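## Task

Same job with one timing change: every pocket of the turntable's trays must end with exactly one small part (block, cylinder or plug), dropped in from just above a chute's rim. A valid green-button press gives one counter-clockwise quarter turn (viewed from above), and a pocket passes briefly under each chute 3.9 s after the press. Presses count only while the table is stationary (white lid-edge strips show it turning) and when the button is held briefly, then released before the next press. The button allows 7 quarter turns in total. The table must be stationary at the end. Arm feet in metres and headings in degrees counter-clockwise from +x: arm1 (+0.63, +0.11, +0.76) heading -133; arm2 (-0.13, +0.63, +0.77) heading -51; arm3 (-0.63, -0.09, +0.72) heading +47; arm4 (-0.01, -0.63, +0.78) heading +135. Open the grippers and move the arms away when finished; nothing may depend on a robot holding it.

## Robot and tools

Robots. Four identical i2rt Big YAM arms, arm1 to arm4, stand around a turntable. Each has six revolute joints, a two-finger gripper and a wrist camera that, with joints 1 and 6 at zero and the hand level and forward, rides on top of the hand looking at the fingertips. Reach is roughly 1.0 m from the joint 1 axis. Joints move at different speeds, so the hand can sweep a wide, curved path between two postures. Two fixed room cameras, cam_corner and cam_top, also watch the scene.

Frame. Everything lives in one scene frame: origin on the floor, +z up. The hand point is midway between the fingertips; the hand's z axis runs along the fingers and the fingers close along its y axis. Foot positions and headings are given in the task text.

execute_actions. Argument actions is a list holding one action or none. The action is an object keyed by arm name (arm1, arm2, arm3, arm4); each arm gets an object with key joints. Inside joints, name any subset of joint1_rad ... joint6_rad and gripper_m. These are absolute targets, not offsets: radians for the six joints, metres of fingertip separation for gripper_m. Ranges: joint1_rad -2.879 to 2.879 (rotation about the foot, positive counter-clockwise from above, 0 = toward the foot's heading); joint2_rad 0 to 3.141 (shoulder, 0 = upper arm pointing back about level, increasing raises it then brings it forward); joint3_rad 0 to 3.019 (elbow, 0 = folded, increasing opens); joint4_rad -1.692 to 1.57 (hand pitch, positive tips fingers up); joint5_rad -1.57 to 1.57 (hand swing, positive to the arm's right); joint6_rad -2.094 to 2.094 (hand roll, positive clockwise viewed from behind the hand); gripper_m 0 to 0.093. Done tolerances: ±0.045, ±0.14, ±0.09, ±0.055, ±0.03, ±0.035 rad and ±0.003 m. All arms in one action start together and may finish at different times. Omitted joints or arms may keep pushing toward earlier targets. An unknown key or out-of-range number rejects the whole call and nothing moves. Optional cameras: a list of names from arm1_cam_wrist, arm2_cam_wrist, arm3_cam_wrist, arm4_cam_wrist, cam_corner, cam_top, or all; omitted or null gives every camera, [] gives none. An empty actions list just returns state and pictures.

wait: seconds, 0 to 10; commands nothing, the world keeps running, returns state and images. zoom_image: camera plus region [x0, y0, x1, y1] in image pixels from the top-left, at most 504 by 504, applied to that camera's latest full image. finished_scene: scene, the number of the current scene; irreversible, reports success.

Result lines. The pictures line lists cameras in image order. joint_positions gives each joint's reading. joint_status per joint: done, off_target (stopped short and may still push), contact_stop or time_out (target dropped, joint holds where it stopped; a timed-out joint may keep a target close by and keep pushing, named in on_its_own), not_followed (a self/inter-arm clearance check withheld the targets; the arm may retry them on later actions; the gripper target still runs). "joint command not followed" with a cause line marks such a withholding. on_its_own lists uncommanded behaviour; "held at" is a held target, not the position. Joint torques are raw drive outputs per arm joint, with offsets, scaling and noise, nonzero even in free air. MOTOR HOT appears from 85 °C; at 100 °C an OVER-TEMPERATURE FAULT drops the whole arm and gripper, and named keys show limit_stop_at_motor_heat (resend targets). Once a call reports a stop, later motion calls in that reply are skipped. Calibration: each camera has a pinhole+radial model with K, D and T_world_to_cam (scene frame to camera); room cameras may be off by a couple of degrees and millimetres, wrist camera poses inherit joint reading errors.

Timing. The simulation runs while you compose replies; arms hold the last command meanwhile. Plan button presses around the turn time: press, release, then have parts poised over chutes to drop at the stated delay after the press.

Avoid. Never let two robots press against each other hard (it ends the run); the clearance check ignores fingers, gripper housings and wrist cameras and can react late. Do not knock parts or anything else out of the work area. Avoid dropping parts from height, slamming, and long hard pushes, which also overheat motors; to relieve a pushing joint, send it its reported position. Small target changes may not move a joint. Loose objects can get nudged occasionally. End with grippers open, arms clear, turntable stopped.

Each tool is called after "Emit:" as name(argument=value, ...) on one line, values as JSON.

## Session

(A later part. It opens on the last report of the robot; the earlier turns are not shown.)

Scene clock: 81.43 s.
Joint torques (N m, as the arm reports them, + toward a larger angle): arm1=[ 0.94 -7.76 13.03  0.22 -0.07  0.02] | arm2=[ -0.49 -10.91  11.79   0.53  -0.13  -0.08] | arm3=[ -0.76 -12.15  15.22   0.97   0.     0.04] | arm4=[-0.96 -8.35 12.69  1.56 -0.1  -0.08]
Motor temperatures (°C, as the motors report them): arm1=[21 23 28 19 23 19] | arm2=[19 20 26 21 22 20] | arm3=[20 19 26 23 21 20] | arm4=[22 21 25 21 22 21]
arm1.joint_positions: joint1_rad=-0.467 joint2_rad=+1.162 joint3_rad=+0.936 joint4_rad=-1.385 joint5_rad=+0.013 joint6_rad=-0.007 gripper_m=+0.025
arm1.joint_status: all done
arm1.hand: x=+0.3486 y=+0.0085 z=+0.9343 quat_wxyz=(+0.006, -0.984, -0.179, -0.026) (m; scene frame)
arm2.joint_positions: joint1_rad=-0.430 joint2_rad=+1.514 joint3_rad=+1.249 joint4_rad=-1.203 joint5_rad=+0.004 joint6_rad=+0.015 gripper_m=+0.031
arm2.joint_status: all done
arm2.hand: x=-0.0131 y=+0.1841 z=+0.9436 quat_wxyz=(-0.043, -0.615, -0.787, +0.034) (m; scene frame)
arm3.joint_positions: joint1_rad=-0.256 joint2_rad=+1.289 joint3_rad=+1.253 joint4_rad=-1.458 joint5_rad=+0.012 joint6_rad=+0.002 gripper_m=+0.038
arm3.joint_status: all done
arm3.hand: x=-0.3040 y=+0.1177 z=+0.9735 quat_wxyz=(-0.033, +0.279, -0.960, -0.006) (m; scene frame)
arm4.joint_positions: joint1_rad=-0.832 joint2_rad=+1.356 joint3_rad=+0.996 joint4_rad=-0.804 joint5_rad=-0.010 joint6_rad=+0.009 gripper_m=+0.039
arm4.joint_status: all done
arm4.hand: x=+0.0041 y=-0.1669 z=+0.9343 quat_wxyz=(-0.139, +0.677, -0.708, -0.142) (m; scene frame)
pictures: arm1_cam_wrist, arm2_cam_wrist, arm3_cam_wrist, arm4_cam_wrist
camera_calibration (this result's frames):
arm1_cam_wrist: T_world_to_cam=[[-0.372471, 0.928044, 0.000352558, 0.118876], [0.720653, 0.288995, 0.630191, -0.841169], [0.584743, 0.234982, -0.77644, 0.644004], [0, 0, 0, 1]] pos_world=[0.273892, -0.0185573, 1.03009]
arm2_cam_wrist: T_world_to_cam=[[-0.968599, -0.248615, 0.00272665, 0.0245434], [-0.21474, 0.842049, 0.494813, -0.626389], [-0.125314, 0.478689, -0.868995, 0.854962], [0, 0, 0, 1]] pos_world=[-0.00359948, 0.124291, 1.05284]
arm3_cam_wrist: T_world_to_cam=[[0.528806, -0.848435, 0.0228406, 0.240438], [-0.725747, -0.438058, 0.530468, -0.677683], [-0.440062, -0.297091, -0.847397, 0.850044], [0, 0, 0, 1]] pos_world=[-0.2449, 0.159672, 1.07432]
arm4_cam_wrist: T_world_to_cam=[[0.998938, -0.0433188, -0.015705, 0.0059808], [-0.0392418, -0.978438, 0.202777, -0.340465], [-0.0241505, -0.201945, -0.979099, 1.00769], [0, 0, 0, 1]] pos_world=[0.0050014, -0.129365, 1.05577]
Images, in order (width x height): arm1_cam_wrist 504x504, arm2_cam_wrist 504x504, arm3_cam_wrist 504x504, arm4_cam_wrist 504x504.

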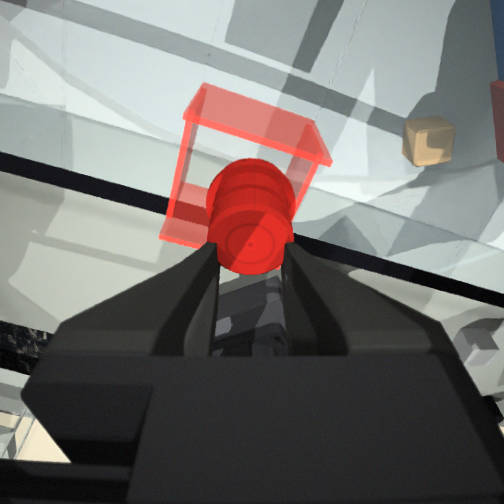

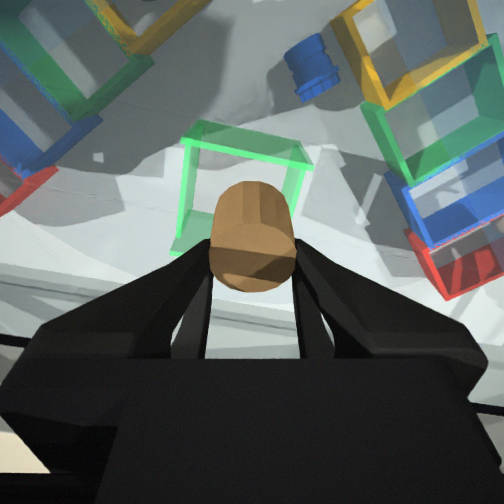

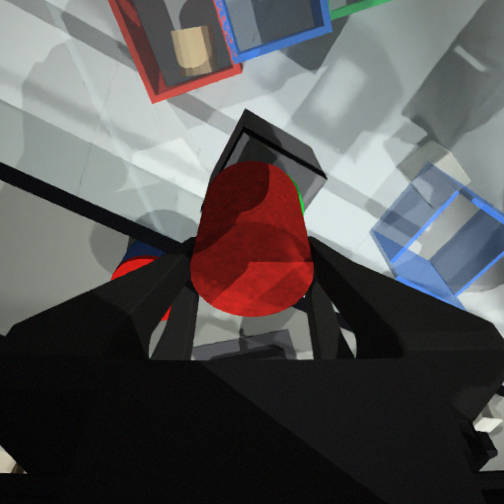

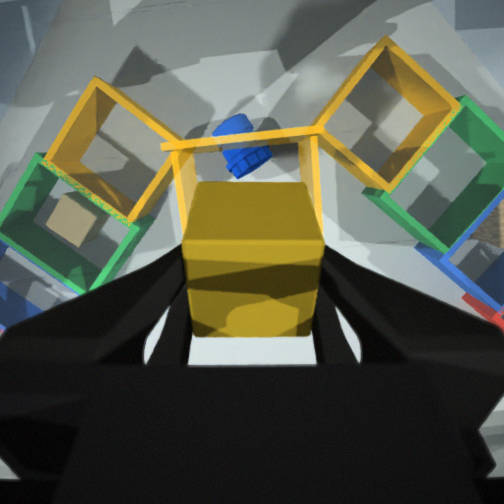

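Sequence took 2.76 s; wait 1.35.

Emit:
execute_actions(actions=[{"arm3":{"joints":{"joint3_rad":1.13,"joint4_rad":-1.34}}}], cameras=[])

Emit:
execute_actions(actions=[{"arm3":{"joints":{"joint1_rad":-0.66,"joint3_rad":1.29,"joint4_rad":-1.45}}}], cameras=[])

Emit:
execute_actions(actions=[{"arm3":{"joints":{"joint2_rad":1.27,"joint3_rad":1.18}}}], cameras=[])

Emit:
wait(seconds=1.35)

Emit:
execute_actions(actions=[{"arm1":{"joints":{"gripper_m":0.093}},"arm2":{"joints":{"gripper_m":0.093}},"arm3":{"joints":{"gripper_m":0.093}},"arm4":{"joints":{"gripper_m":0.093}}}], cameras=[])

Emit:
execute_actions(actions=[{"arm1":{"joints":{"joint2_rad":0.7,"joint3_rad":0.8,"joint4_rad":-1.5}},"arm2":{"joints":{"joint2_rad":0.7,"joint3_rad":0.8,"joint4_rad":-1.5}},"arm3":{"joints":{"joint2_rad":0.7,"joint3_rad":0.8,"joint4_rad":-1.5}},"arm4":{"joints":{"joint2_rad":0.7,"joint3_rad":0.8,"joint4_rad":-1.5}}}], cameras=["cam_top"])

Scene clock: 83.77 s.
Joint torques (N m, as the arm reports them, + toward a larger angle): arm1=[ 0.8  -7.8  13.08  0.17 -0.07  0.03] | arm2=[ -0.53 -11.19  11.76   0.49  -0.12  -0.08] | arm3=[-0.77 -9.8   7.14  0.7   0.02  0.04] | arm4=[-0.75 -7.97 12.66  1.49 -0.12 -0.04]
Motor temperatures (°C, as the motors report them): arm1=[21 23 28 19 23 19] | arm2=[19 20 26 21 22 20] | arm3=[20 19 27 23 21 20] | arm4=[22 21 25 21 22 21]
arm1.joint_positions: joint1_rad=-0.467 joint2_rad=+1.162 joint3_rad=+0.936 joint4_rad=-1.385 joint5_rad=+0.013 joint6_rad=-0.007 gripper_m=+0.025
arm1.joint_status: not commanded
arm1.hand: x=+0.3486 y=+0.0085 z=+0.9343 quat_wxyz=(+0.006, -0.984, -0.179, -0.026) (m; scene frame)
arm2.joint_positions: joint1_rad=-0.430 joint2_rad=+1.514 joint3_rad=+1.249 joint4_rad=-1.203 joint5_rad=+0.004 joint6_rad=+0.015 gripper_m=+0.031
arm2.joint_status: not commanded
arm2.hand: x=-0.0131 y=+0.1841 z=+0.9436 quat_wxyz=(-0.043, -0.615, -0.787, +0.034) (m; scene frame)
arm3.joint_positions: joint1_rad=-0.256 joint2_rad=+1.263 joint3_rad=+1.172 joint4_rad=-1.339 joint5_rad=+0.011 joint6_rad=+0.002 gripper_m=+0.038
arm3.joint_status: all done
arm3.hand: x=-0.3004 y=+0.1202 z=+0.9529 quat_wxyz=(-0.064, +0.278, -0.958, -0.015) (m; scene frame)
arm4.joint_positions: joint1_rad=-0.832 joint2_rad=+1.356 joint3_rad=+0.996 joint4_rad=-0.804 joint5_rad=-0.010 joint6_rad=+0.009 gripper_m=+0.039
arm4.joint_status: not commanded
arm4.hand: x=+0.0041 y=-0.1669 z=+0.9343 quat_wxyz=(-0.139, +0.677, -0.708, -0.142) (m; scene frame)
pictures: none
No camera images: the call's "cameras" was empty. Leave "cameras" out to get every camera's image.

Scene clock: 84.83 s.
Joint torques (N m, as the arm reports them, + toward a larger angle): arm1=[ 0.72 -7.96 13.09  0.19 -0.08  0.02] | arm2=[ -0.47 -11.12  11.77   0.51  -0.13  -0.07] | arm3=[  0.1  -10.26  14.69   0.09   0.01   0.05] | arm4=[-1.53 -7.77 12.66  1.35 -0.1  -0.05]
Motor temperatures (°C, as the motors report them): arm1=[21 23 28 19 23 19] | arm2=[19 20 26 21 22 20] | arm3=[20 19 27 23 21 20] | arm4=[22 21 25 21 22 21]
arm1.joint_positions: joint1_rad=-0.467 joint2_rad=+1.162 joint3_rad=+0.936 joint4_rad=-1.385 joint5_rad=+0.013 joint6_rad=-0.007 gripper_m=+0.025
arm1.joint_status: not commanded
arm1.hand: x=+0.3486 y=+0.0085 z=+0.9343 quat_wxyz=(+0.006, -0.984, -0.179, -0.026) (m; scene frame)
arm2.joint_positions: joint1_rad=-0.430 joint2_rad=+1.514 joint3_rad=+1.249 joint4_rad=-1.203 joint5_rad=+0.004 joint6_rad=+0.015 gripper_m=+0.031
arm2.joint_status: not commanded
arm2.hand: x=-0.0131 y=+0.1841 z=+0.9436 quat_wxyz=(-0.043, -0.615, -0.787, +0.034) (m; scene frame)
arm3.joint_positions: joint1_rad=-0.662 joint2_rad=+1.268 joint3_rad=+1.250 joint4_rad=-1.436 joint5_rad=+0.012 joint6_rad=+0.002 gripper_m=+0.038
arm3.joint_status: all done
arm3.hand: x=-0.2478 y=-0.0264 z=+0.9798 quat_wxyz=(-0.054, +0.080, -0.995, +0.002) (m; scene frame)
arm4.joint_positions: joint1_rad=-0.832 joint2_rad=+1.356 joint3_rad=+0.996 joint4_rad=-0.804 joint5_rad=-0.010 joint6_rad=+0.009 gripper_m=+0.039
arm4.joint_status: not commanded
arm4.hand: x=+0.0041 y=-0.1669 z=+0.9343 quat_wxyz=(-0.139, +0.677, -0.708, -0.142) (m; scene frame)
pictures: none
No camera images: the call's "cameras" was empty. Leave "cameras" out to get every camera's image.

Scene clock: 85.63 s.
Joint torques (N m, as the arm reports them, + toward a larger angle): arm1=[ 0.71 -8.   13.01  0.22 -0.07  0.03] | arm2=[ -0.62 -11.12  11.77   0.51  -0.13  -0.07] | arm3=[  0.17 -11.96  10.84   0.06   0.01   0.04] | arm4=[-1.   -7.99 12.6   1.36 -0.12 -0.08]
Motor temperatures (°C, as the motors report them): arm1=[21 23 28 19 23 19] | arm2=[19 21 26 21 22 20] | arm3=[20 19 27 23 21 20] | arm4=[22 21 26 21 22 21]
arm1.joint_positions: joint1_rad=-0.467 joint2_rad=+1.162 joint3_rad=+0.936 joint4_rad=-1.385 joint5_rad=+0.013 joint6_rad=-0.007 gripper_m=+0.025
arm1.joint_status: not commanded
arm1.hand: x=+0.3486 y=+0.0085 z=+0.9343 quat_wxyz=(+0.006, -0.984, -0.179, -0.026) (m; scene frame)
arm2.joint_positions: joint1_rad=-0.430 joint2_rad=+1.514 joint3_rad=+1.249 joint4_rad=-1.203 joint5_rad=+0.004 joint6_rad=+0.015 gripper_m=+0.031
arm2.joint_status: not commanded
arm2.hand: x=-0.0131 y=+0.1841 z=+0.9436 quat_wxyz=(-0.043, -0.615, -0.787, +0.034) (m; scene frame)
arm3.joint_positions: joint1_rad=-0.662 joint2_rad=+1.268 joint3_rad=+1.180 joint4_rad=-1.438 joint5_rad=+0.012 joint6_rad=+0.002 gripper_m=+0.038
arm3.joint_status: all done
arm3.hand: x=-0.2669 y=-0.0295 z=+0.9521 quat_wxyz=(-0.018, +0.080, -0.997, +0.005) (m; scene frame)
arm4.joint_positions: joint1_rad=-0.832 joint2_rad=+1.356 joint3_rad=+0.996 joint4_rad=-0.804 joint5_rad=-0.010 joint6_rad=+0.009 gripper_m=+0.039
arm4.joint_status: not commanded
arm4.hand: x=+0.0041 y=-0.1669 z=+0.9343 quat_wxyz=(-0.139, +0.677, -0.708, -0.142) (m; scene frame)
pictures: none
No camera images: the call's "cameras" was empty. Leave "cameras" out to get every camera's image.

Scene clock: 87.00 s.
Joint torques (N m, as the arm reports them, + toward a larger angle): arm1=[ 0.74 -7.91 13.06  0.23 -0.07  0.04] | arm2=[ -0.63 -11.18  11.75   0.5   -0.13  -0.07] | arm3=[  0.07 -11.73  10.83   0.04   0.01   0.04] | arm4=[-1.1  -7.85 12.58  1.44 -0.13 -0.03]
Motor temperatures (°C, as the motors report them): arm1=[21 23 28 19 23 19] | arm2=[19 21 26 21 22 20] | arm3=[20 19 27 23 21 20] | arm4=[22 21 26 21 22 21]
arm1.joint_positions: joint1_rad=-0.467 joint2_rad=+1.162 joint3_rad=+0.936 joint4_rad=-1.385 joint5_rad=+0.013 joint6_rad=-0.007 gripper_m=+0.025
arm1.joint_status: not commanded
arm1.hand: x=+0.3486 y=+0.0085 z=+0.9343 quat_wxyz=(+0.006, -0.984, -0.179, -0.026) (m; scene frame)
arm2.joint_positions: joint1_rad=-0.430 joint2_rad=+1.514 joint3_rad=+1.249 joint4_rad=-1.203 joint5_rad=+0.004 joint6_rad=+0.015 gripper_m=+0.031
arm2.joint_status: not commanded
arm2.hand: x=-0.0131 y=+0.1841 z=+0.9436 quat_wxyz=(-0.043, -0.615, -0.787, +0.034) (m; scene frame)
arm3.joint_positions: joint1_rad=-0.662 joint2_rad=+1.268 joint3_rad=+1.180 joint4_rad=-1.438 joint5_rad=+0.012 joint6_rad=+0.002 gripper_m=+0.038
arm3.joint_status: all done
arm3.hand: x=-0.2669 y=-0.0295 z=+0.9521 quat_wxyz=(-0.018, +0.080, -0.997, +0.005) (m; scene frame)
arm4.joint_positions: joint1_rad=-0.832 joint2_rad=+1.356 joint3_rad=+0.996 joint4_rad=-0.804 joint5_rad=-0.010 joint6_rad=+0.009 gripper_m=+0.039
arm4.joint_status: not commanded
arm4.hand: x=+0.0041 y=-0.1669 z=+0.9343 quat_wxyz=(-0.139, +0.677, -0.708, -0.142) (m; scene frame)
wait: 1.37 s; at rest by 0.27 s
pictures: arm1_cam_wrist, arm2_cam_wrist, arm3_cam_wrist, arm4_cam_wrist, cam_corner, cam_top
camera_calibration (this result's frames):
arm1_cam_wrist: T_world_to_cam=[[-0.372471, 0.928044, 0.000352558, 0.118876], [0.720653, 0.288995, 0.630191, -0.841169], [0.584743, 0.234982, -0.77644, 0.644004], [0, 0, 0, 1]] pos_world=[0.273892, -0.0185573, 1.03009]
arm2_cam_wrist: T_world_to_cam=[[-0.968599, -0.248615, 0.00272665, 0.0245434], [-0.21474, 0.842049, 0.494813, -0.626389], [-0.125314, 0.478689, -0.868995, 0.854962], [0, 0, 0, 1]] pos_world=[-0.00359948, 0.124291, 1.05284]
arm3_cam_wrist: T_world_to_cam=[[0.151325, -0.988111, 0.0271542, -0.012576], [-0.822761, -0.110681, 0.557506, -0.745854], [-0.547873, -0.106706, -0.829728, 0.764538], [0, 0, 0, 1]] pos_world=[-0.192887, -0.0133979, 1.05052]
arm4_cam_wrist: T_world_to_cam=[[0.998938, -0.0433188, -0.015705, 0.0059808], [-0.0392418, -0.978438, 0.202777, -0.340465], [-0.0241505, -0.201945, -0.979099, 1.00769], [0, 0, 0, 1]] pos_world=[0.0050014, -0.129365, 1.05577]
Images, in order (width x height): arm1_cam_wrist 504x504, arm2_cam_wrist 504x504, arm3_cam_wrist 504x504, arm4_cam_wrist 504x504, cam_corner 504x504, cam_top 504x504.

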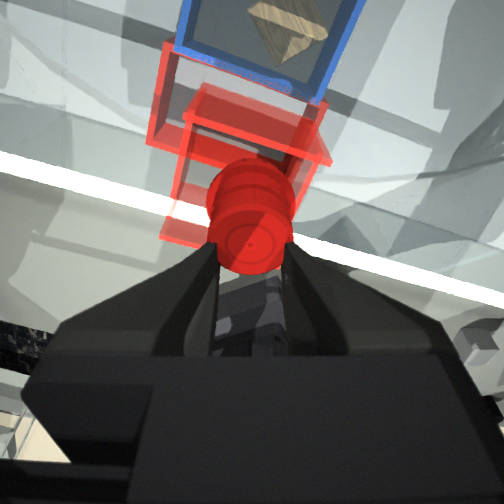

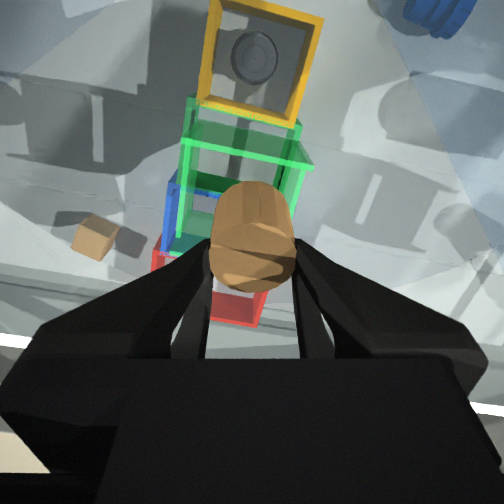

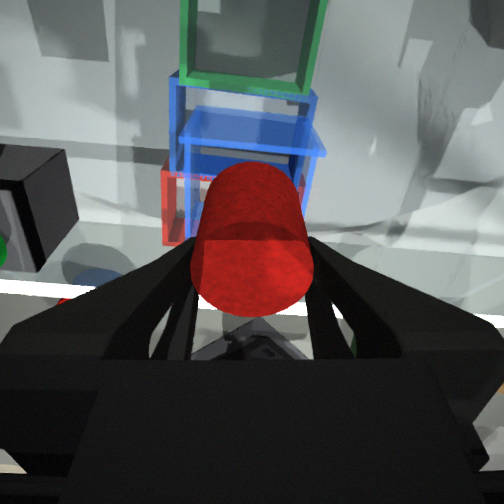

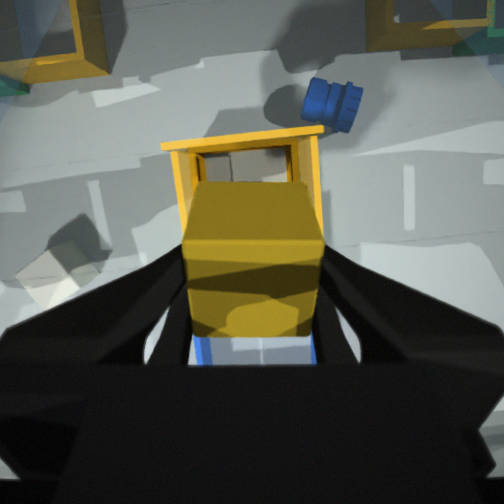

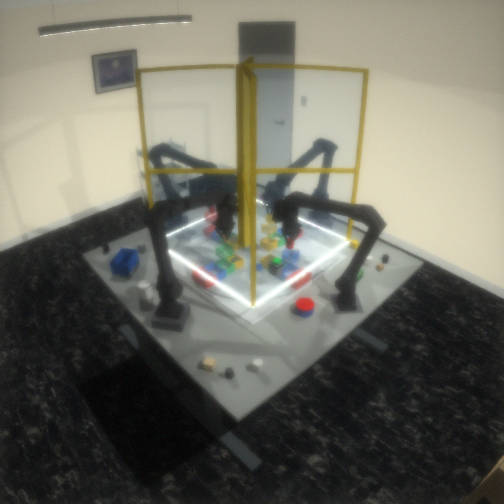

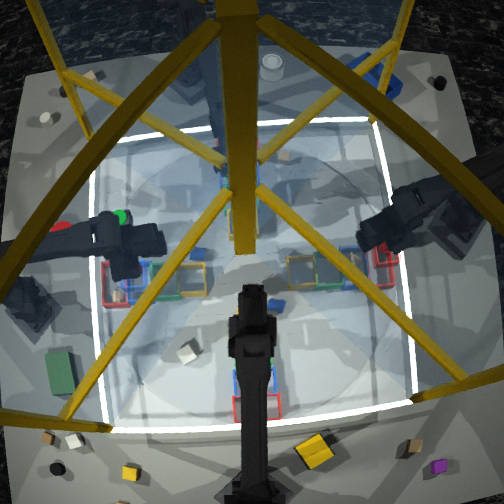

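Scene clock: 87.70 s.
Joint torques (N m, as the arm reports them, + toward a larger angle): arm1=[ 0.56 -7.73 13.01  0.19 -0.08  0.03] | arm2=[ -0.57 -11.12  11.77   0.5   -0.13  -0.07] | arm3=[  0.06 -11.64  10.85   0.07   0.01   0.05] | arm4=[-1.09 -7.8  12.66  1.29 -0.11 -0.03]
Motor temperatures (°C, as the motors report them): arm1=[21 23 28 19 23 19] | arm2=[19 21 26 21 22 20] | arm3=[20 19 27 23 21 20] | arm4=[22 21 26 21 22 21]
arm1.joint_positions: joint1_rad=-0.467 joint2_rad=+1.162 joint3_rad=+0.936 joint4_rad=-1.385 joint5_rad=+0.013 joint6_rad=-0.007 gripper_m=+0.093
arm1.joint_status: all done
arm1.hand: x=+0.3486 y=+0.0085 z=+0.9343 quat_wxyz=(+0.006, -0.984, -0.179, -0.026) (m; scene frame)
arm2.joint_positions: joint1_rad=-0.430 joint2_rad=+1.514 joint3_rad=+1.249 joint4_rad=-1.203 joint5_rad=+0.004 joint6_rad=+0.015 gripper_m=+0.093
arm2.joint_status: all done
arm2.hand: x=-0.0131 y=+0.1841 z=+0.9436 quat_wxyz=(-0.043, -0.615, -0.787, +0.034) (m; scene frame)
arm3.joint_positions: joint1_rad=-0.662 joint2_rad=+1.268 joint3_rad=+1.180 joint4_rad=-1.438 joint5_rad=+0.012 joint6_rad=+0.002 gripper_m=+0.093
arm3.joint_status: all done
arm3.hand: x=-0.2669 y=-0.0295 z=+0.9521 quat_wxyz=(-0.018, +0.080, -0.997, +0.005) (m; scene frame)
arm4.joint_positions: joint1_rad=-0.832 joint2_rad=+1.356 joint3_rad=+0.996 joint4_rad=-0.803 joint5_rad=-0.010 joint6_rad=+0.009 gripper_m=+0.093
arm4.joint_status: all done
arm4.hand: x=+0.0041 y=-0.1666 z=+0.9344 quat_wxyz=(-0.139, +0.677, -0.708, -0.142) (m; scene frame)
pictures: none
No camera images: the call's "cameras" was empty. Leave "cameras" out to get every camera's image.

Scene clock: 89.10 s.
Joint torques (N m, as the arm reports them, + toward a larger angle): arm1=[ 0.87  0.66 10.98  0.18 -0.07  0.02] | arm2=[-0.54  1.28  9.04  0.36 -0.13 -0.08] | arm3=[ 0.05 -1.82 10.39  0.4   0.02  0.05] | arm4=[-0.69  0.97 10.96  0.15 -0.1  -0.06]
Motor temperatures (°C, as the motors report them): arm1=[21 23 28 19 23 19] | arm2=[19 21 26 21 22 20] | arm3=[20 19 27 23 21 20] | arm4=[22 21 26 21 22 21]
arm1.joint_positions: joint1_rad=-0.467 joint2_rad=+0.693 joint3_rad=+0.793 joint4_rad=-1.494 joint5_rad=+0.013 joint6_rad=-0.007 gripper_m=+0.093
arm1.joint_status: all done
arm1.hand: x=+0.4406 y=+0.0429 z=+0.9828 quat_wxyz=(-0.013, -0.981, -0.177, +0.081) (m; scene frame)
arm2.joint_positions: joint1_rad=-0.430 joint2_rad=+0.696 joint3_rad=+0.800 joint4_rad=-1.496 joint5_rad=+0.004 joint6_rad=+0.015 gripper_m=+0.093
arm2.joint_status: all done
arm2.hand: x=-0.0807 y=+0.4394 z=+0.9969 quat_wxyz=(-0.073, -0.613, -0.784, +0.057) (m; scene frame)
arm3.joint_positions: joint1_rad=-0.662 joint2_rad=+0.696 joint3_rad=+0.809 joint4_rad=-1.490 joint5_rad=+0.012 joint6_rad=+0.002 gripper_m=+0.093
arm3.joint_status: all done
arm3.hand: x=-0.4285 y=-0.0559 z=+0.9479 quat_wxyz=(-0.092, +0.079, -0.993, -0.001) (m; scene frame)
arm4.joint_positions: joint1_rad=-0.832 joint2_rad=+0.697 joint3_rad=+0.801 joint4_rad=-1.491 joint5_rad=-0.010 joint6_rad=+0.009 gripper_m=+0.093
arm4.joint_status: all done
arm4.hand: x=-0.0060 y=-0.4286 z=+1.0054 quat_wxyz=(-0.060, +0.688, -0.720, -0.065) (m; scene frame)
pictures: cam_top
Images, in order (width x height): cam_top 504x504.

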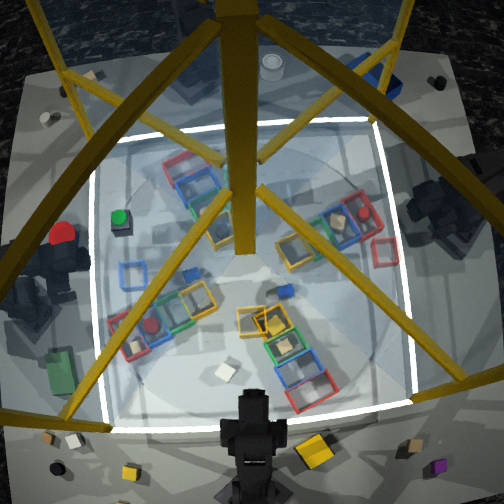

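Emit:
execute_actions(actions=[{"arm1":{"joints":{"joint1_rad":-2.37}},"arm2":{"joints":{"joint1_rad":-2.41}},"arm3":{"joints":{"joint1_rad":0.77}},"arm4":{"joints":{"joint1_rad":-2.14}}}], cameras=[])

Emit:
execute_actions(actions=[{"arm1":{"joints":{"joint2_rad":1.91,"joint3_rad":1.47,"joint4_rad":-1.11}},"arm2":{"joints":{"joint2_rad":1.55,"joint3_rad":0.92,"joint4_rad":-0.92}},"arm3":{"joints":{"joint2_rad":2.06,"joint3_rad":1.82,"joint4_rad":-1.32}},"arm4":{"joints":{"joint2_rad":1.75,"joint3_rad":1.15,"joint4_rad":-0.96}}}], cameras=["arm1_cam_wrist","arm2_cam_wrist","arm3_cam_wrist","arm4_cam_wrist"])

Scene clock: 92.53 s.
Joint torques (N m, as the arm reports them, + toward a larger angle): arm1=[ 0.91  1.12 11.06  0.3  -0.05  0.01] | arm2=[-0.53  1.19  9.03  0.34 -0.13 -0.07] | arm3=[ 0.66 -1.74 10.36  0.45  0.01  0.04] | arm4=[-1.14  0.72 10.93  0.06 -0.11 -0.05]
Motor temperatures (°C, as the motors report them): arm1=[21 23 28 19 23 19] | arm2=[19 20 26 21 22 20] | arm3=[20 19 27 23 21 20] | arm4=[22 21 26 21 22 21]
arm1.joint_positions: joint1_rad=-2.367 joint2_rad=+0.693 joint3_rad=+0.793 joint4_rad=-1.494 joint5_rad=+0.013 joint6_rad=-0.007 gripper_m=+0.093
arm1.joint_status: all done
arm1.hand: x=+0.6245 y=+0.3055 z=+0.9843 quat_wxyz=(+0.070, -0.715, +0.694, +0.051) (m; scene frame)
arm2.joint_positions: joint1_rad=-2.400 joint2_rad=+0.696 joint3_rad=+0.800 joint4_rad=-1.496 joint5_rad=+0.004 joint6_rad=+0.015 gripper_m=+0.093
arm2.joint_status: all done
arm2.hand: x=-0.3265 y=+0.6602 z=+0.9950 quat_wxyz=(+0.005, -0.993, +0.077, +0.087) (m; scene frame)
arm3.joint_positions: joint1_rad=+0.761 joint2_rad=+0.696 joint3_rad=+0.809 joint4_rad=-1.490 joint5_rad=+0.011 joint6_rad=+0.002 gripper_m=+0.093
arm3.joint_status: all done
arm3.hand: x=-0.6284 y=+0.1156 z=+0.9495 quat_wxyz=(-0.068, +0.708, -0.700, -0.068) (m; scene frame)
arm4.joint_positions: joint1_rad=-2.137 joint2_rad=+0.697 joint3_rad=+0.801 joint4_rad=-1.491 joint5_rad=-0.011 joint6_rad=+0.008 gripper_m=+0.093
arm4.joint_status: all done
arm4.hand: x=+0.1821 y=-0.5820 z=+1.0065 quat_wxyz=(-0.090, +0.110, -0.990, -0.012) (m; scene frame)
pictures: none
No camera images: the call's "cameras" was empty. Leave "cameras" out to get every camera's image.

Scene clock: 94.43 s.
Joint torques (N m, as the arm reports them, + toward a larger angle): arm1=[  0.41 -21.59  12.25   0.06  -0.05   0.03] | arm2=[-0.46 -8.9   9.25  0.52 -0.13 -0.07] | arm3=[  0.85 -26.13  13.99   0.65   0.01   0.05] | arm4=[ -1.39 -11.5    8.93   0.51  -0.1   -0.03]
Motor temperatures (°C, as the motors report them): arm1=[21 23 28 19 23 19] | arm2=[19 20 26 21 22 20] | arm3=[20 19 27 23 21 20] | arm4=[22 21 26 21 22 21]
arm1.joint_positions: joint1_rad=-2.367 joint2_rad=+1.933 joint3_rad=+1.431 joint4_rad=-1.111 joint5_rad=+0.013 joint6_rad=-0.007 gripper_m=+0.093
arm1.joint_status: all done
arm1.hand: x=+0.6194 y=+0.6515 z=+0.7928 quat_wxyz=(-0.006, -0.717, +0.696, -0.027) (m; scene frame)
arm2.joint_positions: joint1_rad=-2.400 joint2_rad=+1.553 joint3_rad=+0.890 joint4_rad=-0.930 joint5_rad=+0.004 joint6_rad=+0.015 gripper_m=+0.093
arm2.joint_status: all done
arm2.hand: x=-0.5048 y=+0.6843 z=+0.8010 quat_wxyz=(-0.002, -0.997, +0.077, -0.012) (m; scene frame)
arm3.joint_positions: joint1_rad=+0.761 joint2_rad=+2.065 joint3_rad=+1.779 joint4_rad=-1.326 joint5_rad=+0.011 joint6_rad=+0.002 gripper_m=+0.093
arm3.joint_status: all done
arm3.hand: x=-0.6360 y=+0.5314 z=+0.7998 quat_wxyz=(+0.014, +0.712, -0.702, +0.016) (m; scene frame)
arm4.joint_positions: joint1_rad=-2.137 joint2_rad=+1.740 joint3_rad=+1.147 joint4_rad=-0.968 joint5_rad=-0.011 joint6_rad=+0.008 gripper_m=+0.093
arm4.joint_status: all done
arm4.hand: x=+0.4466 y=-0.5221 z=+0.8153 quat_wxyz=(-0.004, +0.109, -0.994, -0.002) (m; scene frame)
pictures: arm1_cam_wrist, arm2_cam_wrist, arm3_cam_wrist, arm4_cam_wrist
camera_calibration (this result's frames):
arm1_cam_wrist: T_world_to_cam=[[0.998242, 0.0527319, 0.0270501, -0.676846], [0.0242302, -0.779669, 0.625723, -0.00175708], [0.0540857, -0.623968, -0.779576, 1.11542], [0, 0, 0, 1]] pos_world=[0.61537, 0.730308, 0.888964]
arm2_cam_wrist: T_world_to_cam=[[0.146809, 0.989164, -0.000982369, -0.607971], [0.786551, -0.116136, 0.606506, -0.0109483], [0.59982, -0.0898134, -0.795078, 1.12588], [0, 0, 0, 1]] pos_world=[-0.577461, 0.701231, 0.901209]
arm3_cam_wrist: T_world_to_cam=[[0.999826, 0.00692023, 0.0173071, 0.620426], [-0.00531088, -0.784268, 0.620399, -0.0749884], [0.0178667, -0.620383, -0.784095, 1.09204], [0, 0, 0, 1]] pos_world=[-0.640227, 0.61438, 0.89205]
arm4_cam_wrist: T_world_to_cam=[[0.215426, -0.976501, -0.00614993, -0.598486], [-0.807307, -0.181636, 0.561484, -0.179991], [-0.549406, -0.115993, -0.827465, 0.98594], [0, 0, 0, 1]] pos_world=[0.525303, -0.502753, 0.913212]
Images, in order (width x height): arm1_cam_wrist 504x504, arm2_cam_wrist 504x504, arm3_cam_wrist 504x504, arm4_cam_wrist 504x504.

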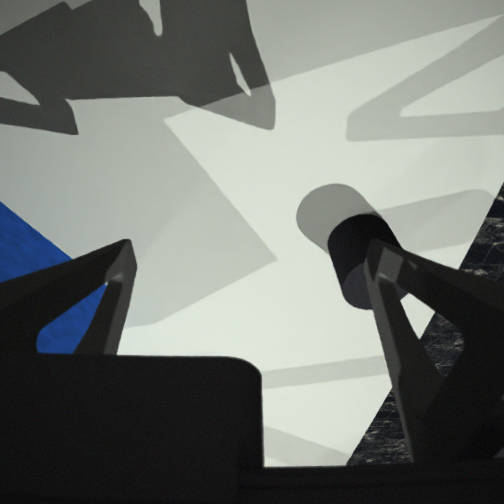

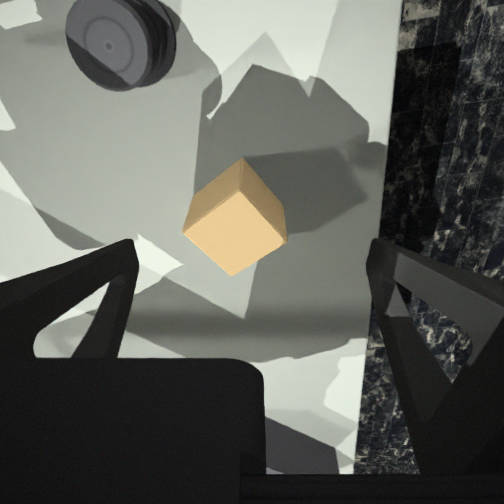

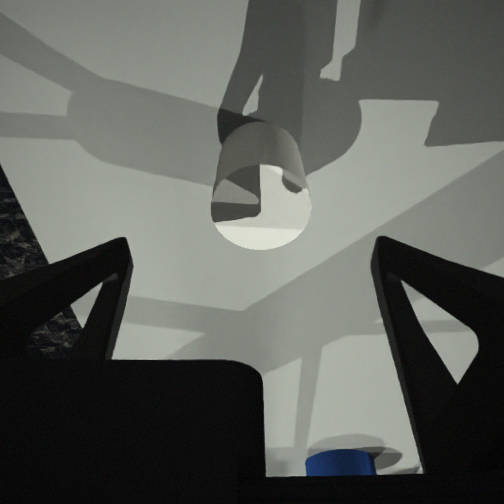

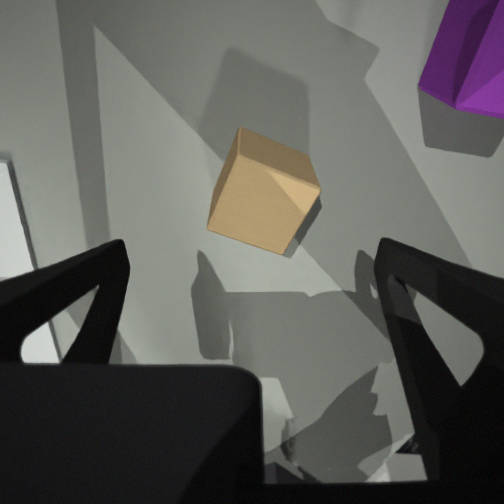

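Emit:
execute_actions(actions=[{"arm2":{"joints":{"joint6_rad":0.78}},"arm1":{"joints":{"joint2_rad":1.78,"joint3_rad":1.33}}}], cameras=[])

Emit:
execute_actions(actions=[{"arm1":{"joints":{"joint1_rad":-2.48}}}], cameras=[])

Emit:
execute_actions(actions=[{"arm1":{"joints":{"joint2_rad":1.90,"joint3_rad":1.24,"joint4_rad":-0.91}},"arm2":{"joints":{"joint1_rad":-2.37,"joint2_rad":1.635,"joint3_rad":0.81,"joint4_rad":-0.745}},"arm3":{"joints":{"joint1_rad":0.75,"joint2_rad":2.095,"joint3_rad":1.70,"joint4_rad":-1.175}},"arm4":{"joints":{"joint1_rad":-2.155,"joint2_rad":1.845,"joint3_rad":1.08,"joint4_rad":-0.805}}}], cameras=["arm1_cam_wrist"])

Emit:
execute_actions(actions=[{"arm1":{"joints":{"gripper_m":0.01}},"arm2":{"joints":{"gripper_m":0.01}},"arm3":{"joints":{"gripper_m":0.01}},"arm4":{"joints":{"gripper_m":0.01}}}], cameras=[])

Emit:
execute_actions(actions=[{"arm1":{"joints":{"joint2_rad":1.5}},"arm2":{"joints":{"joint2_rad":1.2}},"arm3":{"joints":{"joint2_rad":1.7}},"arm4":{"joints":{"joint2_rad":1.4}}}], cameras=[])

Emit:
execute_actions(actions=[{"arm1":{"joints":{"joint2_rad":0.7,"joint3_rad":0.8,"joint4_rad":-1.5}},"arm2":{"joints":{"joint2_rad":0.7,"joint3_rad":0.8,"joint4_rad":-1.5,"joint6_rad":0}},"arm3":{"joints":{"joint2_rad":0.7,"joint3_rad":0.8,"joint4_rad":-1.5}},"arm4":{"joints":{"joint2_rad":0.7,"joint3_rad":0.8,"joint4_rad":-1.5}}}], cameras=[])

Emit:
execute_actions(actions=[{"arm1":{"joints":{"joint1_rad":-0.465}},"arm2":{"joints":{"joint1_rad":-0.42}},"arm3":{"joints":{"joint1_rad":-0.265}},"arm4":{"joints":{"joint1_rad":-0.83}}}], cameras=[])

Emit:
execute_actions(actions=[{"arm1":{"joints":{"joint2_rad":1.15,"joint3_rad":0.97,"joint4_rad":-1.38}},"arm2":{"joints":{"joint2_rad":1.5,"joint3_rad":1.29,"joint4_rad":-1.2}},"arm3":{"joints":{"joint2_rad":1.29,"joint3_rad":1.3,"joint4_rad":-1.45}},"arm4":{"joints":{"joint2_rad":1.36,"joint3_rad":1.02,"joint4_rad":-0.79}}}], cameras=["arm1_cam_wrist","arm2_cam_wrist","arm3_cam_wrist","arm4_cam_wrist"])

Scene clock: 100.30 s.
Joint torques (N m, as the arm reports them, + toward a larger angle): arm1=[  0.21 -17.07   9.06   0.2   -0.04   0.02] | arm2=[-0.49 -8.95  9.23  0.5  -0.07  0.08] | arm3=[  0.86 -26.07  13.96   0.61   0.01   0.05] | arm4=[ -1.49 -11.58   8.95   0.48  -0.14  -0.04]
Motor temperatures (°C, as the motors report them): arm1=[21 23 28 19 23 19] | arm2=[19 20 26 21 22 20] | arm3=[20 20 28 23 21 20] | arm4=[22 22 25 21 22 21]
arm1.joint_positions: joint1_rad=-2.367 joint2_rad=+1.781 joint3_rad=+1.331 joint4_rad=-1.110 joint5_rad=+0.013 joint6_rad=-0.007 gripper_m=+0.093
arm1.joint_status: all done
arm1.hand: x=+0.6194 y=+0.6213 z=+0.8365 quat_wxyz=(+0.012, -0.718, +0.696, -0.008) (m; scene frame)
arm2.joint_positions: joint1_rad=-2.400 joint2_rad=+1.553 joint3_rad=+0.890 joint4_rad=-0.930 joint5_rad=+0.004 joint6_rad=+0.765 gripper_m=+0.093
arm2.joint_status: all done
arm2.hand: x=-0.5048 y=+0.6843 z=+0.8010 quat_wxyz=(+0.003, -0.899, +0.437, -0.012) (m; scene frame)
arm3.joint_positions: joint1_rad=+0.761 joint2_rad=+2.065 joint3_rad=+1.779 joint4_rad=-1.326 joint5_rad=+0.011 joint6_rad=+0.002 gripper_m=+0.093
arm3.joint_status: not commanded
arm3.hand: x=-0.6360 y=+0.5314 z=+0.7998 quat_wxyz=(+0.014, +0.712, -0.702, +0.016) (m; scene frame)
arm4.joint_positions: joint1_rad=-2.137 joint2_rad=+1.740 joint3_rad=+1.147 joint4_rad=-0.968 joint5_rad=-0.011 joint6_rad=+0.008 gripper_m=+0.093
arm4.joint_status: not commanded
arm4.hand: x=+0.4466 y=-0.5221 z=+0.8153 quat_wxyz=(-0.004, +0.109, -0.994, -0.002) (m; scene frame)
pictures: none
No camera images: the call's "cameras" was empty. Leave "cameras" out to get every camera's image.

Scene clock: 101.40 s.
Joint torques (N m, as the arm reports them, + toward a larger angle): arm1=[  0.59 -17.28   9.1    0.15  -0.05   0.03] | arm2=[-0.57 -8.97  9.23  0.5  -0.06  0.07] | arm3=[  0.75 -26.2   13.94   0.68   0.     0.04] | arm4=[ -1.83 -11.35   8.94   0.53  -0.09  -0.01]
Motor temperatures (°C, as the motors report them): arm1=[21 23 28 19 23 19] | arm2=[19 21 26 21 22 20] | arm3=[20 20 28 23 21 20] | arm4=[22 22 25 21 22 21]
arm1.joint_positions: joint1_rad=-2.483 joint2_rad=+1.781 joint3_rad=+1.331 joint4_rad=-1.110 joint5_rad=+0.013 joint6_rad=-0.007 gripper_m=+0.093
arm1.joint_status: all done
arm1.hand: x=+0.6791 y=+0.6189 z=+0.8375 quat_wxyz=(+0.012, -0.676, +0.737, -0.009) (m; scene frame)
arm2.joint_positions: joint1_rad=-2.400 joint2_rad=+1.553 joint3_rad=+0.890 joint4_rad=-0.930 joint5_rad=+0.004 joint6_rad=+0.765 gripper_m=+0.093
arm2.joint_status: not commanded
arm2.hand: x=-0.5048 y=+0.6843 z=+0.8010 quat_wxyz=(+0.003, -0.899, +0.437, -0.012) (m; scene frame)
arm3.joint_positions: joint1_rad=+0.761 joint2_rad=+2.065 joint3_rad=+1.779 joint4_rad=-1.326 joint5_rad=+0.011 joint6_rad=+0.002 gripper_m=+0.093
arm3.joint_status: not commanded
arm3.hand: x=-0.6360 y=+0.5314 z=+0.7998 quat_wxyz=(+0.014, +0.712, -0.702, +0.016) (m; scene frame)
arm4.joint_positions: joint1_rad=-2.137 joint2_rad=+1.740 joint3_rad=+1.147 joint4_rad=-0.968 joint5_rad=-0.011 joint6_rad=+0.008 gripper_m=+0.093
arm4.joint_status: not commanded
arm4.hand: x=+0.4466 y=-0.5221 z=+0.8153 quat_wxyz=(-0.004, +0.109, -0.994, -0.002) (m; scene frame)
pictures: none
No camera images: the call's "cameras" was empty. Leave "cameras" out to get every camera's image.

Scene clock: 102.40 s.
Joint torques (N m, as the arm reports them, + toward a larger angle): arm1=[  0.94 -19.75   8.81   0.39  -0.05   0.02] | arm2=[ 1.02 -9.65  6.77  0.48 -0.07  0.07] | arm3=[ -0.79 -23.13   9.91   1.12   0.02   0.04] | arm4=[ -1.5  -11.93   7.57   0.45  -0.11  -0.06]
Motor temperatures (°C, as the motors report them): arm1=[21 23 28 19 23 19] | arm2=[19 21 26 21 22 20] | arm3=[20 20 28 23 21 20] | arm4=[22 22 25 21 22 21]
arm1.joint_positions: joint1_rad=-2.483 joint2_rad=+1.921 joint3_rad=+1.228 joint4_rad=-0.921 joint5_rad=+0.013 joint6_rad=-0.007 gripper_m=+0.093
arm1.joint_status: all done
arm1.hand: x=+0.6794 y=+0.6036 z=+0.7358 quat_wxyz=(-0.007, -0.676, +0.737, -0.027) (m; scene frame)
arm2.joint_positions: joint1_rad=-2.381 joint2_rad=+1.644 joint3_rad=+0.797 joint4_rad=-0.755 joint5_rad=+0.004 joint6_rad=+0.765 gripper_m=+0.093
arm2.joint_status: all done
arm2.hand: x=-0.4895 y=+0.6750 z=+0.7427 quat_wxyz=(+0.005, -0.903, +0.429, -0.017) (m; scene frame)
arm3.joint_positions: joint1_rad=+0.761 joint2_rad=+2.068 joint3_rad=+1.701 joint4_rad=-1.190 joint5_rad=+0.011 joint6_rad=+0.002 gripper_m=+0.093
arm3.joint_status: all done
arm3.hand: x=-0.6364 y=+0.5357 z=+0.7694 quat_wxyz=(-0.005, +0.712, -0.703, -0.004) (m; scene frame)
arm4.joint_positions: joint1_rad=-2.150 joint2_rad=+1.840 joint3_rad=+1.079 joint4_rad=-0.814 joint5_rad=-0.011 joint6_rad=+0.008 gripper_m=+0.093
arm4.joint_status: all done
arm4.hand: x=+0.4403 y=-0.5302 z=+0.7505 quat_wxyz=(+0.003, +0.103, -0.995, -0.001) (m; scene frame)
pictures: arm1_cam_wrist
camera_calibration (this result's frames):
arm1_cam_wrist: T_world_to_cam=[[0.997598, -0.0635246, 0.0276264, -0.66245], [-0.0668235, -0.777401, 0.625446, 0.0557896], [-0.0182544, -0.625789, -0.779779, 1.08833], [0, 0, 0, 1]] pos_world=[0.684454, 0.682355, 0.832066]
Images, in order (width x height): arm1_cam_wrist 504x504.

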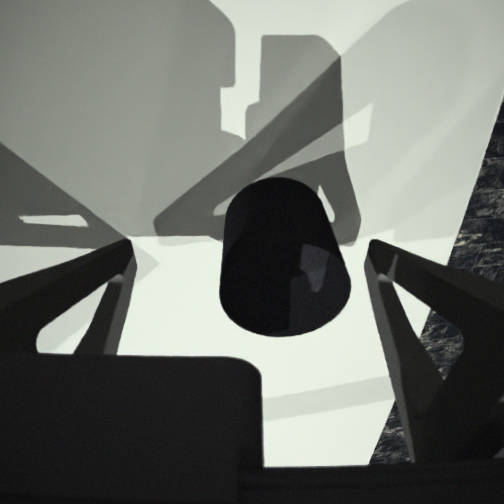

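Scene clock: 103.10 s.
Joint torques (N m, as the arm reports them, + toward a larger angle): arm1=[  1.04 -19.49   9.02   0.45  -0.2    0.02] | arm2=[ 0.95 -9.56  6.91  0.48 -0.06  0.06] | arm3=[ -0.78 -23.21   9.94   1.14   0.01   0.04] | arm4=[ -1.54 -12.24   7.6    0.39  -0.08  -0.03]
Motor temperatures (°C, as the motors report them): arm1=[21 23 28 19 23 19] | arm2=[19 21 26 21 22 20] | arm3=[20 20 28 23 21 20] | arm4=[22 22 25 21 22 21]
arm1.joint_positions: joint1_rad=-2.484 joint2_rad=+1.921 joint3_rad=+1.228 joint4_rad=-0.920 joint5_rad=+0.016 joint6_rad=-0.007 gripper_m=+0.036
arm1.joint_status: gripper_m off_target (ended at +0.036, target +0.010)
arm1.hand: x=+0.6802 y=+0.6037 z=+0.7360 quat_wxyz=(-0.006, -0.676, +0.737, -0.028) (m; scene frame)
arm2.joint_positions: joint1_rad=-2.381 joint2_rad=+1.644 joint3_rad=+0.797 joint4_rad=-0.755 joint5_rad=+0.004 joint6_rad=+0.766 gripper_m=+0.041
arm2.joint_status: gripper_m off_target (ended at +0.041, target +0.010)
arm2.hand: x=-0.4895 y=+0.6750 z=+0.7427 quat_wxyz=(+0.005, -0.903, +0.429, -0.017) (m; scene frame)
arm3.joint_positions: joint1_rad=+0.761 joint2_rad=+2.068 joint3_rad=+1.701 joint4_rad=-1.190 joint5_rad=+0.011 joint6_rad=+0.002 gripper_m=+0.038
arm3.joint_status: gripper_m off_target (ended at +0.038, target +0.010)
arm3.hand: x=-0.6364 y=+0.5357 z=+0.7694 quat_wxyz=(-0.005, +0.712, -0.703, -0.004) (m; scene frame)
arm4.joint_positions: joint1_rad=-2.150 joint2_rad=+1.840 joint3_rad=+1.079 joint4_rad=-0.814 joint5_rad=-0.011 joint6_rad=+0.008 gripper_m=+0.044
arm4.joint_status: gripper_m off_target (ended at +0.044, target +0.010)
arm4.hand: x=+0.4404 y=-0.5302 z=+0.7505 quat_wxyz=(+0.003, +0.103, -0.995, -0.002) (m; scene frame)
pictures: none
No camera images: the call's "cameras" was empty. Leave "cameras" out to get every camera's image.

Scene clock: 104.73 s.
Joint torques (N m, as the arm reports them, + toward a larger angle): arm1=[  1.03 -13.56  11.69   1.05  -0.18   0.03] | arm2=[ 0.93 -4.81  9.77  1.22 -0.06  0.04] | arm3=[ -0.92 -19.76  12.37   1.71   0.01   0.05] | arm4=[-1.61 -7.78 11.31  1.29 -0.1  -0.01]
Motor temperatures (°C, as the motors report them): arm1=[21 23 28 19 23 19] | arm2=[19 21 26 21 22 20] | arm3=[20 20 28 23 21 20] | arm4=[22 22 25 21 22 21]
arm1.joint_positions: joint1_rad=-2.484 joint2_rad=+1.501 joint3_rad=+1.228 joint4_rad=-0.920 joint5_rad=+0.016 joint6_rad=-0.007 gripper_m=+0.036
arm1.joint_status: all done
arm1.hand: x=+0.6789 y=+0.6273 z=+0.9443 quat_wxyz=(+0.149, -0.664, +0.724, +0.113) (m; scene frame)
arm2.joint_positions: joint1_rad=-2.381 joint2_rad=+1.192 joint3_rad=+0.797 joint4_rad=-0.755 joint5_rad=+0.004 joint6_rad=+0.766 gripper_m=+0.041
arm2.joint_status: all done
arm2.hand: x=-0.5250 y=+0.6802 z=+0.9073 quat_wxyz=(-0.066, -0.883, +0.421, +0.196) (m; scene frame)
arm3.joint_positions: joint1_rad=+0.761 joint2_rad=+1.685 joint3_rad=+1.691 joint4_rad=-1.188 joint5_rad=+0.011 joint6_rad=+0.002 gripper_m=+0.038
arm3.joint_status: all done
arm3.hand: x=-0.6339 y=+0.5217 z=+0.9950 quat_wxyz=(-0.135, +0.697, -0.691, -0.136) (m; scene frame)
arm4.joint_positions: joint1_rad=-2.150 joint2_rad=+1.380 joint3_rad=+1.077 joint4_rad=-0.812 joint5_rad=-0.011 joint6_rad=+0.008 gripper_m=+0.044
arm4.joint_status: all done
arm4.hand: x=+0.4655 y=-0.5231 z=+0.9629 quat_wxyz=(-0.224, +0.102, -0.969, -0.027) (m; scene frame)
pictures: none
No camera images: the call's "cameras" was empty. Leave "cameras" out to get every camera's image.

Scene clock: 106.47 s.
Joint torques (N m, as the arm reports them, + toward a larger angle): arm1=[ 1.26  0.11 10.61  0.22 -0.2   0.02] | arm2=[ 0.89  1.46  9.6   0.2  -0.12 -0.21] | arm3=[-0.92 -2.91 11.08  0.44  0.01  0.05] | arm4=[-1.56  0.87 10.6   0.11 -0.09 -0.02]
Motor temperatures (°C, as the motors report them): arm1=[21 23 28 19 23 19] | arm2=[19 20 26 21 22 20] | arm3=[20 20 27 23 21 20] | arm4=[22 22 25 21 22 21]
arm1.joint_positions: joint1_rad=-2.484 joint2_rad=+0.699 joint3_rad=+0.798 joint4_rad=-1.493 joint5_rad=+0.016 joint6_rad=-0.007 gripper_m=+0.036
arm1.joint_status: all done
arm1.hand: x=+0.6482 y=+0.3060 z=+0.9856 quat_wxyz=(+0.075, -0.673, +0.734, +0.046) (m; scene frame)
arm2.joint_positions: joint1_rad=-2.381 joint2_rad=+0.694 joint3_rad=+0.792 joint4_rad=-1.492 joint5_rad=+0.004 joint6_rad=+0.015 gripper_m=+0.041
arm2.joint_status: all done
arm2.hand: x=-0.3263 y=+0.6565 z=+0.9924 quat_wxyz=(+0.004, -0.994, +0.068, +0.087) (m; scene frame)
arm3.joint_positions: joint1_rad=+0.761 joint2_rad=+0.707 joint3_rad=+0.801 joint4_rad=-1.491 joint5_rad=+0.011 joint6_rad=+0.002 gripper_m=+0.038
arm3.joint_status: all done
arm3.hand: x=-0.6284 y=+0.1150 z=+0.9444 quat_wxyz=(-0.061, +0.708, -0.701, -0.061) (m; scene frame)
arm4.joint_positions: joint1_rad=-2.150 joint2_rad=+0.699 joint3_rad=+0.804 joint4_rad=-1.491 joint5_rad=-0.011 joint6_rad=+0.008 gripper_m=+0.044
arm4.joint_status: all done
arm4.hand: x=+0.1832 y=-0.5843 z=+1.0072 quat_wxyz=(-0.090, +0.103, -0.990, -0.012) (m; scene frame)
pictures: none
No camera images: the call's "cameras" was empty. Leave "cameras" out to get every camera's image.

Scene clock: 108.47 s.
Joint torques (N m, as the arm reports them, + toward a larger angle): arm1=[ 1.28  0.36 10.63  0.17 -0.08  0.02] | arm2=[ 0.81  1.49  9.6   0.2  -0.09 -0.19] | arm3=[-0.87 -2.94 11.01  0.42  0.01  0.05] | arm4=[-0.57  1.02 10.84  0.21 -0.11 -0.02]
Motor temperatures (°C, as the motors report them): arm1=[21 23 28 19 23 19] | arm2=[19 20 26 21 22 20] | arm3=[20 20 27 23 21 20] | arm4=[22 22 25 21 22 21]
arm1.joint_positions: joint1_rad=-0.468 joint2_rad=+0.699 joint3_rad=+0.798 joint4_rad=-1.493 joint5_rad=+0.013 joint6_rad=-0.007 gripper_m=+0.036
arm1.joint_status: all done
arm1.hand: x=+0.4390 y=+0.0425 z=+0.9837 quat_wxyz=(-0.013, -0.981, -0.177, +0.081) (m; scene frame)
arm2.joint_positions: joint1_rad=-0.430 joint2_rad=+0.695 joint3_rad=+0.792 joint4_rad=-1.492 joint5_rad=+0.003 joint6_rad=+0.013 gripper_m=+0.041
arm2.joint_status: all done
arm2.hand: x=-0.0807 y=+0.4401 z=+0.9942 quat_wxyz=(-0.072, -0.613, -0.785, +0.056) (m; scene frame)
arm3.joint_positions: joint1_rad=-0.256 joint2_rad=+0.707 joint3_rad=+0.801 joint4_rad=-1.491 joint5_rad=+0.012 joint6_rad=+0.002 gripper_m=+0.038
arm3.joint_status: all done
arm3.hand: x=-0.4571 y=+0.0200 z=+0.9429 quat_wxyz=(-0.080, +0.278, -0.957, -0.019) (m; scene frame)
arm4.joint_positions: joint1_rad=-0.832 joint2_rad=+0.699 joint3_rad=+0.804 joint4_rad=-1.491 joint5_rad=-0.011 joint6_rad=+0.008 gripper_m=+0.044
arm4.joint_status: all done
arm4.hand: x=-0.0060 y=-0.4281 z=+1.0061 quat_wxyz=(-0.060, +0.688, -0.720, -0.065) (m; scene frame)
pictures: none
No camera images: the call's "cameras" was empty. Leave "cameras" out to get every camera's image.

Scene clock: 110.03 s.
Joint torques (N m, as the arm reports them, + toward a larger angle): arm1=[ 1.13 -7.58 13.17  0.2  -0.08  0.02] | arm2=[  0.86 -11.04  11.81   0.51  -0.09  -0.2 ] | arm3=[ -0.7  -12.27  15.28   0.99   0.01   0.05] | arm4=[-1.19 -8.89 12.62  1.46 -0.09 -0.04]
Motor temperatures (°C, as the motors report them): arm1=[21 23 28 19 23 19] | arm2=[19 20 26 21 22 20] | arm3=[20 20 28 23 21 20] | arm4=[22 22 25 21 22 21]
arm1.joint_positions: joint1_rad=-0.468 joint2_rad=+1.163 joint3_rad=+0.934 joint4_rad=-1.385 joint5_rad=+0.013 joint6_rad=-0.007 gripper_m=+0.036
arm1.joint_status: all done
arm1.hand: x=+0.3490 y=+0.0089 z=+0.9335 quat_wxyz=(+0.006, -0.984, -0.179, -0.027) (m; scene frame)
arm2.joint_positions: joint1_rad=-0.430 joint2_rad=+1.515 joint3_rad=+1.249 joint4_rad=-1.203 joint5_rad=+0.003 joint6_rad=+0.013 gripper_m=+0.041
arm2.joint_status: all done
arm2.hand: x=-0.0129 y=+0.1842 z=+0.9431 quat_wxyz=(-0.043, -0.614, -0.787, +0.034) (m; scene frame)
arm3.joint_positions: joint1_rad=-0.256 joint2_rad=+1.289 joint3_rad=+1.253 joint4_rad=-1.458 joint5_rad=+0.012 joint6_rad=+0.002 gripper_m=+0.038
arm3.joint_status: all done
arm3.hand: x=-0.3041 y=+0.1175 z=+0.9734 quat_wxyz=(-0.033, +0.279, -0.960, -0.005) (m; scene frame)
arm4.joint_positions: joint1_rad=-0.832 joint2_rad=+1.360 joint3_rad=+0.996 joint4_rad=-0.803 joint5_rad=-0.011 joint6_rad=+0.008 gripper_m=+0.044
arm4.joint_status: all done
arm4.hand: x=+0.0040 y=-0.1664 z=+0.9328 quat_wxyz=(-0.138, +0.678, -0.708, -0.141) (m; scene frame)
pictures: arm1_cam_wrist, arm2_cam_wrist, arm3_cam_wrist, arm4_cam_wrist
camera_calibration (this result's frames):
arm1_cam_wrist: T_world_to_cam=[[-0.37179, 0.928317, 0.000284273, 0.118497], [0.71928, 0.287877, 0.632268, -0.842446], [0.586863, 0.235275, -0.77475, 0.640715], [0, 0, 0, 1]] pos_world=[0.273999, -0.0182261, 1.02901]
arm2_cam_wrist: T_world_to_cam=[[-0.968096, -0.250575, 0.00180168, 0.0259815], [-0.216789, 0.841128, 0.495486, -0.626652], [-0.125672, 0.479287, -0.868614, 0.85407], [0, 0, 0, 1]] pos_world=[-0.00336629, 0.12426, 1.05231]
arm3_cam_wrist: T_world_to_cam=[[0.528491, -0.848631, 0.0228483, 0.240215], [-0.725744, -0.437671, 0.530792, -0.678045], [-0.440447, -0.297101, -0.847194, 0.849545], [0, 0, 0, 1]] pos_world=[-0.244859, 0.159494, 1.07414]
arm4_cam_wrist: T_world_to_cam=[[0.998955, -0.0428561, -0.0158977, 0.00628077], [-0.0386942, -0.977994, 0.205014, -0.341755], [-0.024334, -0.204185, -0.97863, 1.00547], [0, 0, 0, 1]] pos_world=[0.0049689, -0.128664, 1.05414]
Images, in order (width x height): arm1_cam_wrist 504x504, arm2_cam_wrist 504x504, arm3_cam_wrist 504x504, arm4_cam_wrist 504x504.

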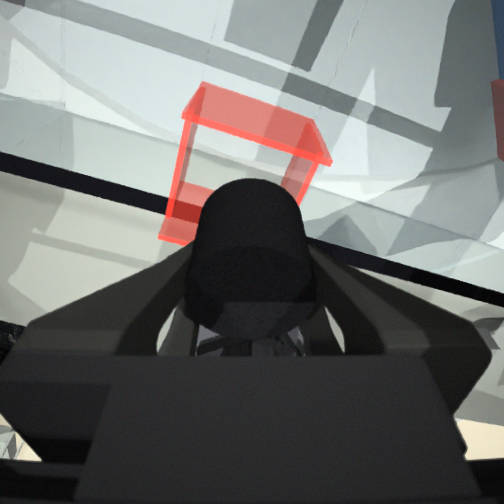

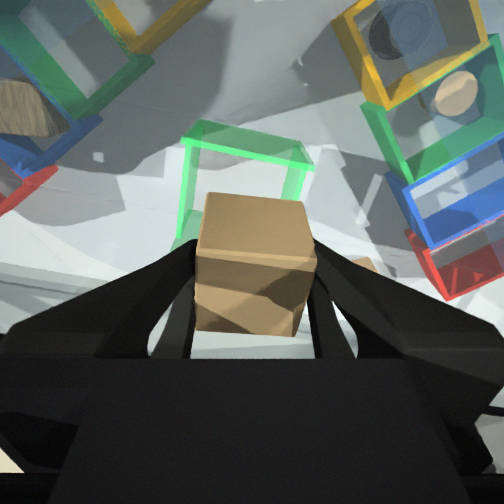

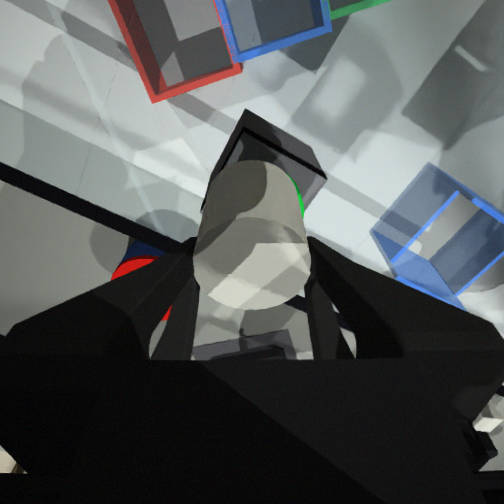

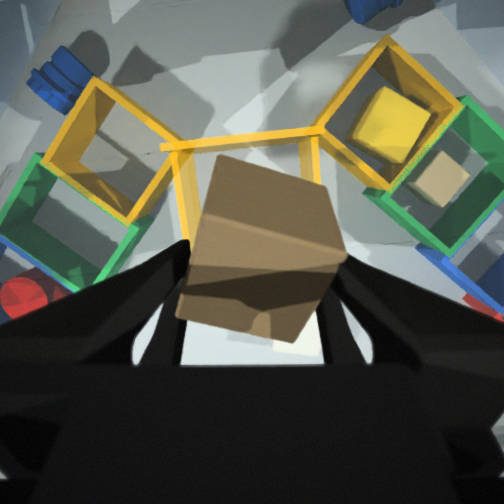

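Emit:
execute_actions(actions=[{"arm4":{"joints":{"joint6_rad":-0.3}},"arm2":{"joints":{"joint1_rad":-0.405,"joint4_rad":-1.16}}}], cameras=["arm4_cam_wrist"])

Scene clock: 111.73 s.
Joint torques (N m, as the arm reports them, + toward a larger angle): arm1=[ 1.29 -8.   13.12  0.21 -0.08  0.03] | arm2=[  0.98 -11.28  11.82   0.9   -0.09  -0.19] | arm3=[ -0.72 -12.29  15.29   0.96   0.     0.04] | arm4=[-0.86 -8.2  12.7   1.37 -0.13 -0.06]
Motor temperatures (°C, as the motors report them): arm1=[21 23 28 19 23 19] | arm2=[19 20 26 21 22 20] | arm3=[20 20 28 23 21 20] | arm4=[22 22 26 21 22 21]
arm1.joint_positions: joint1_rad=-0.468 joint2_rad=+1.163 joint3_rad=+0.934 joint4_rad=-1.385 joint5_rad=+0.013 joint6_rad=-0.007 gripper_m=+0.036
arm1.joint_status: not commanded
arm1.hand: x=+0.3490 y=+0.0089 z=+0.9335 quat_wxyz=(+0.006, -0.984, -0.179, -0.027) (m; scene frame)
arm2.joint_positions: joint1_rad=-0.418 joint2_rad=+1.515 joint3_rad=+1.249 joint4_rad=-1.172 joint5_rad=+0.003 joint6_rad=+0.013 gripper_m=+0.041
arm2.joint_status: all done
arm2.hand: x=-0.0053 y=+0.1785 z=+0.9440 quat_wxyz=(-0.055, -0.609, -0.790, +0.043) (m; scene frame)
arm3.joint_positions: joint1_rad=-0.256 joint2_rad=+1.289 joint3_rad=+1.253 joint4_rad=-1.458 joint5_rad=+0.012 joint6_rad=+0.002 gripper_m=+0.038
arm3.joint_status: not commanded
arm3.hand: x=-0.3041 y=+0.1175 z=+0.9734 quat_wxyz=(-0.033, +0.279, -0.960, -0.005) (m; scene frame)
arm4.joint_positions: joint1_rad=-0.832 joint2_rad=+1.360 joint3_rad=+0.996 joint4_rad=-0.803 joint5_rad=-0.011 joint6_rad=-0.290 gripper_m=+0.044
arm4.joint_status: all done
arm4.hand: x=+0.0040 y=-0.1664 z=+0.9328 quat_wxyz=(-0.157, +0.775, -0.600, -0.119) (m; scene frame)
pictures: arm4_cam_wrist
camera_calibration (this result's frames):
arm4_cam_wrist: T_world_to_cam=[[0.968353, 0.229439, 0.0982395, -0.0547395], [0.204323, -0.954795, 0.215912, -0.349032], [0.143337, -0.189007, -0.971458, 1.00063], [0, 0, 0, 1]] pos_world=[-0.0191057, -0.131568, 1.05281]
Images, in order (width x height): arm4_cam_wrist 504x504.

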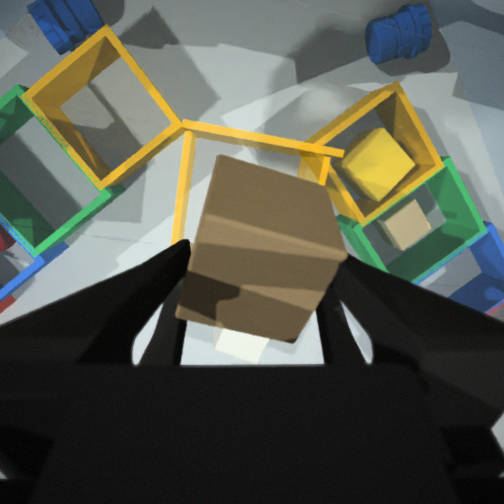

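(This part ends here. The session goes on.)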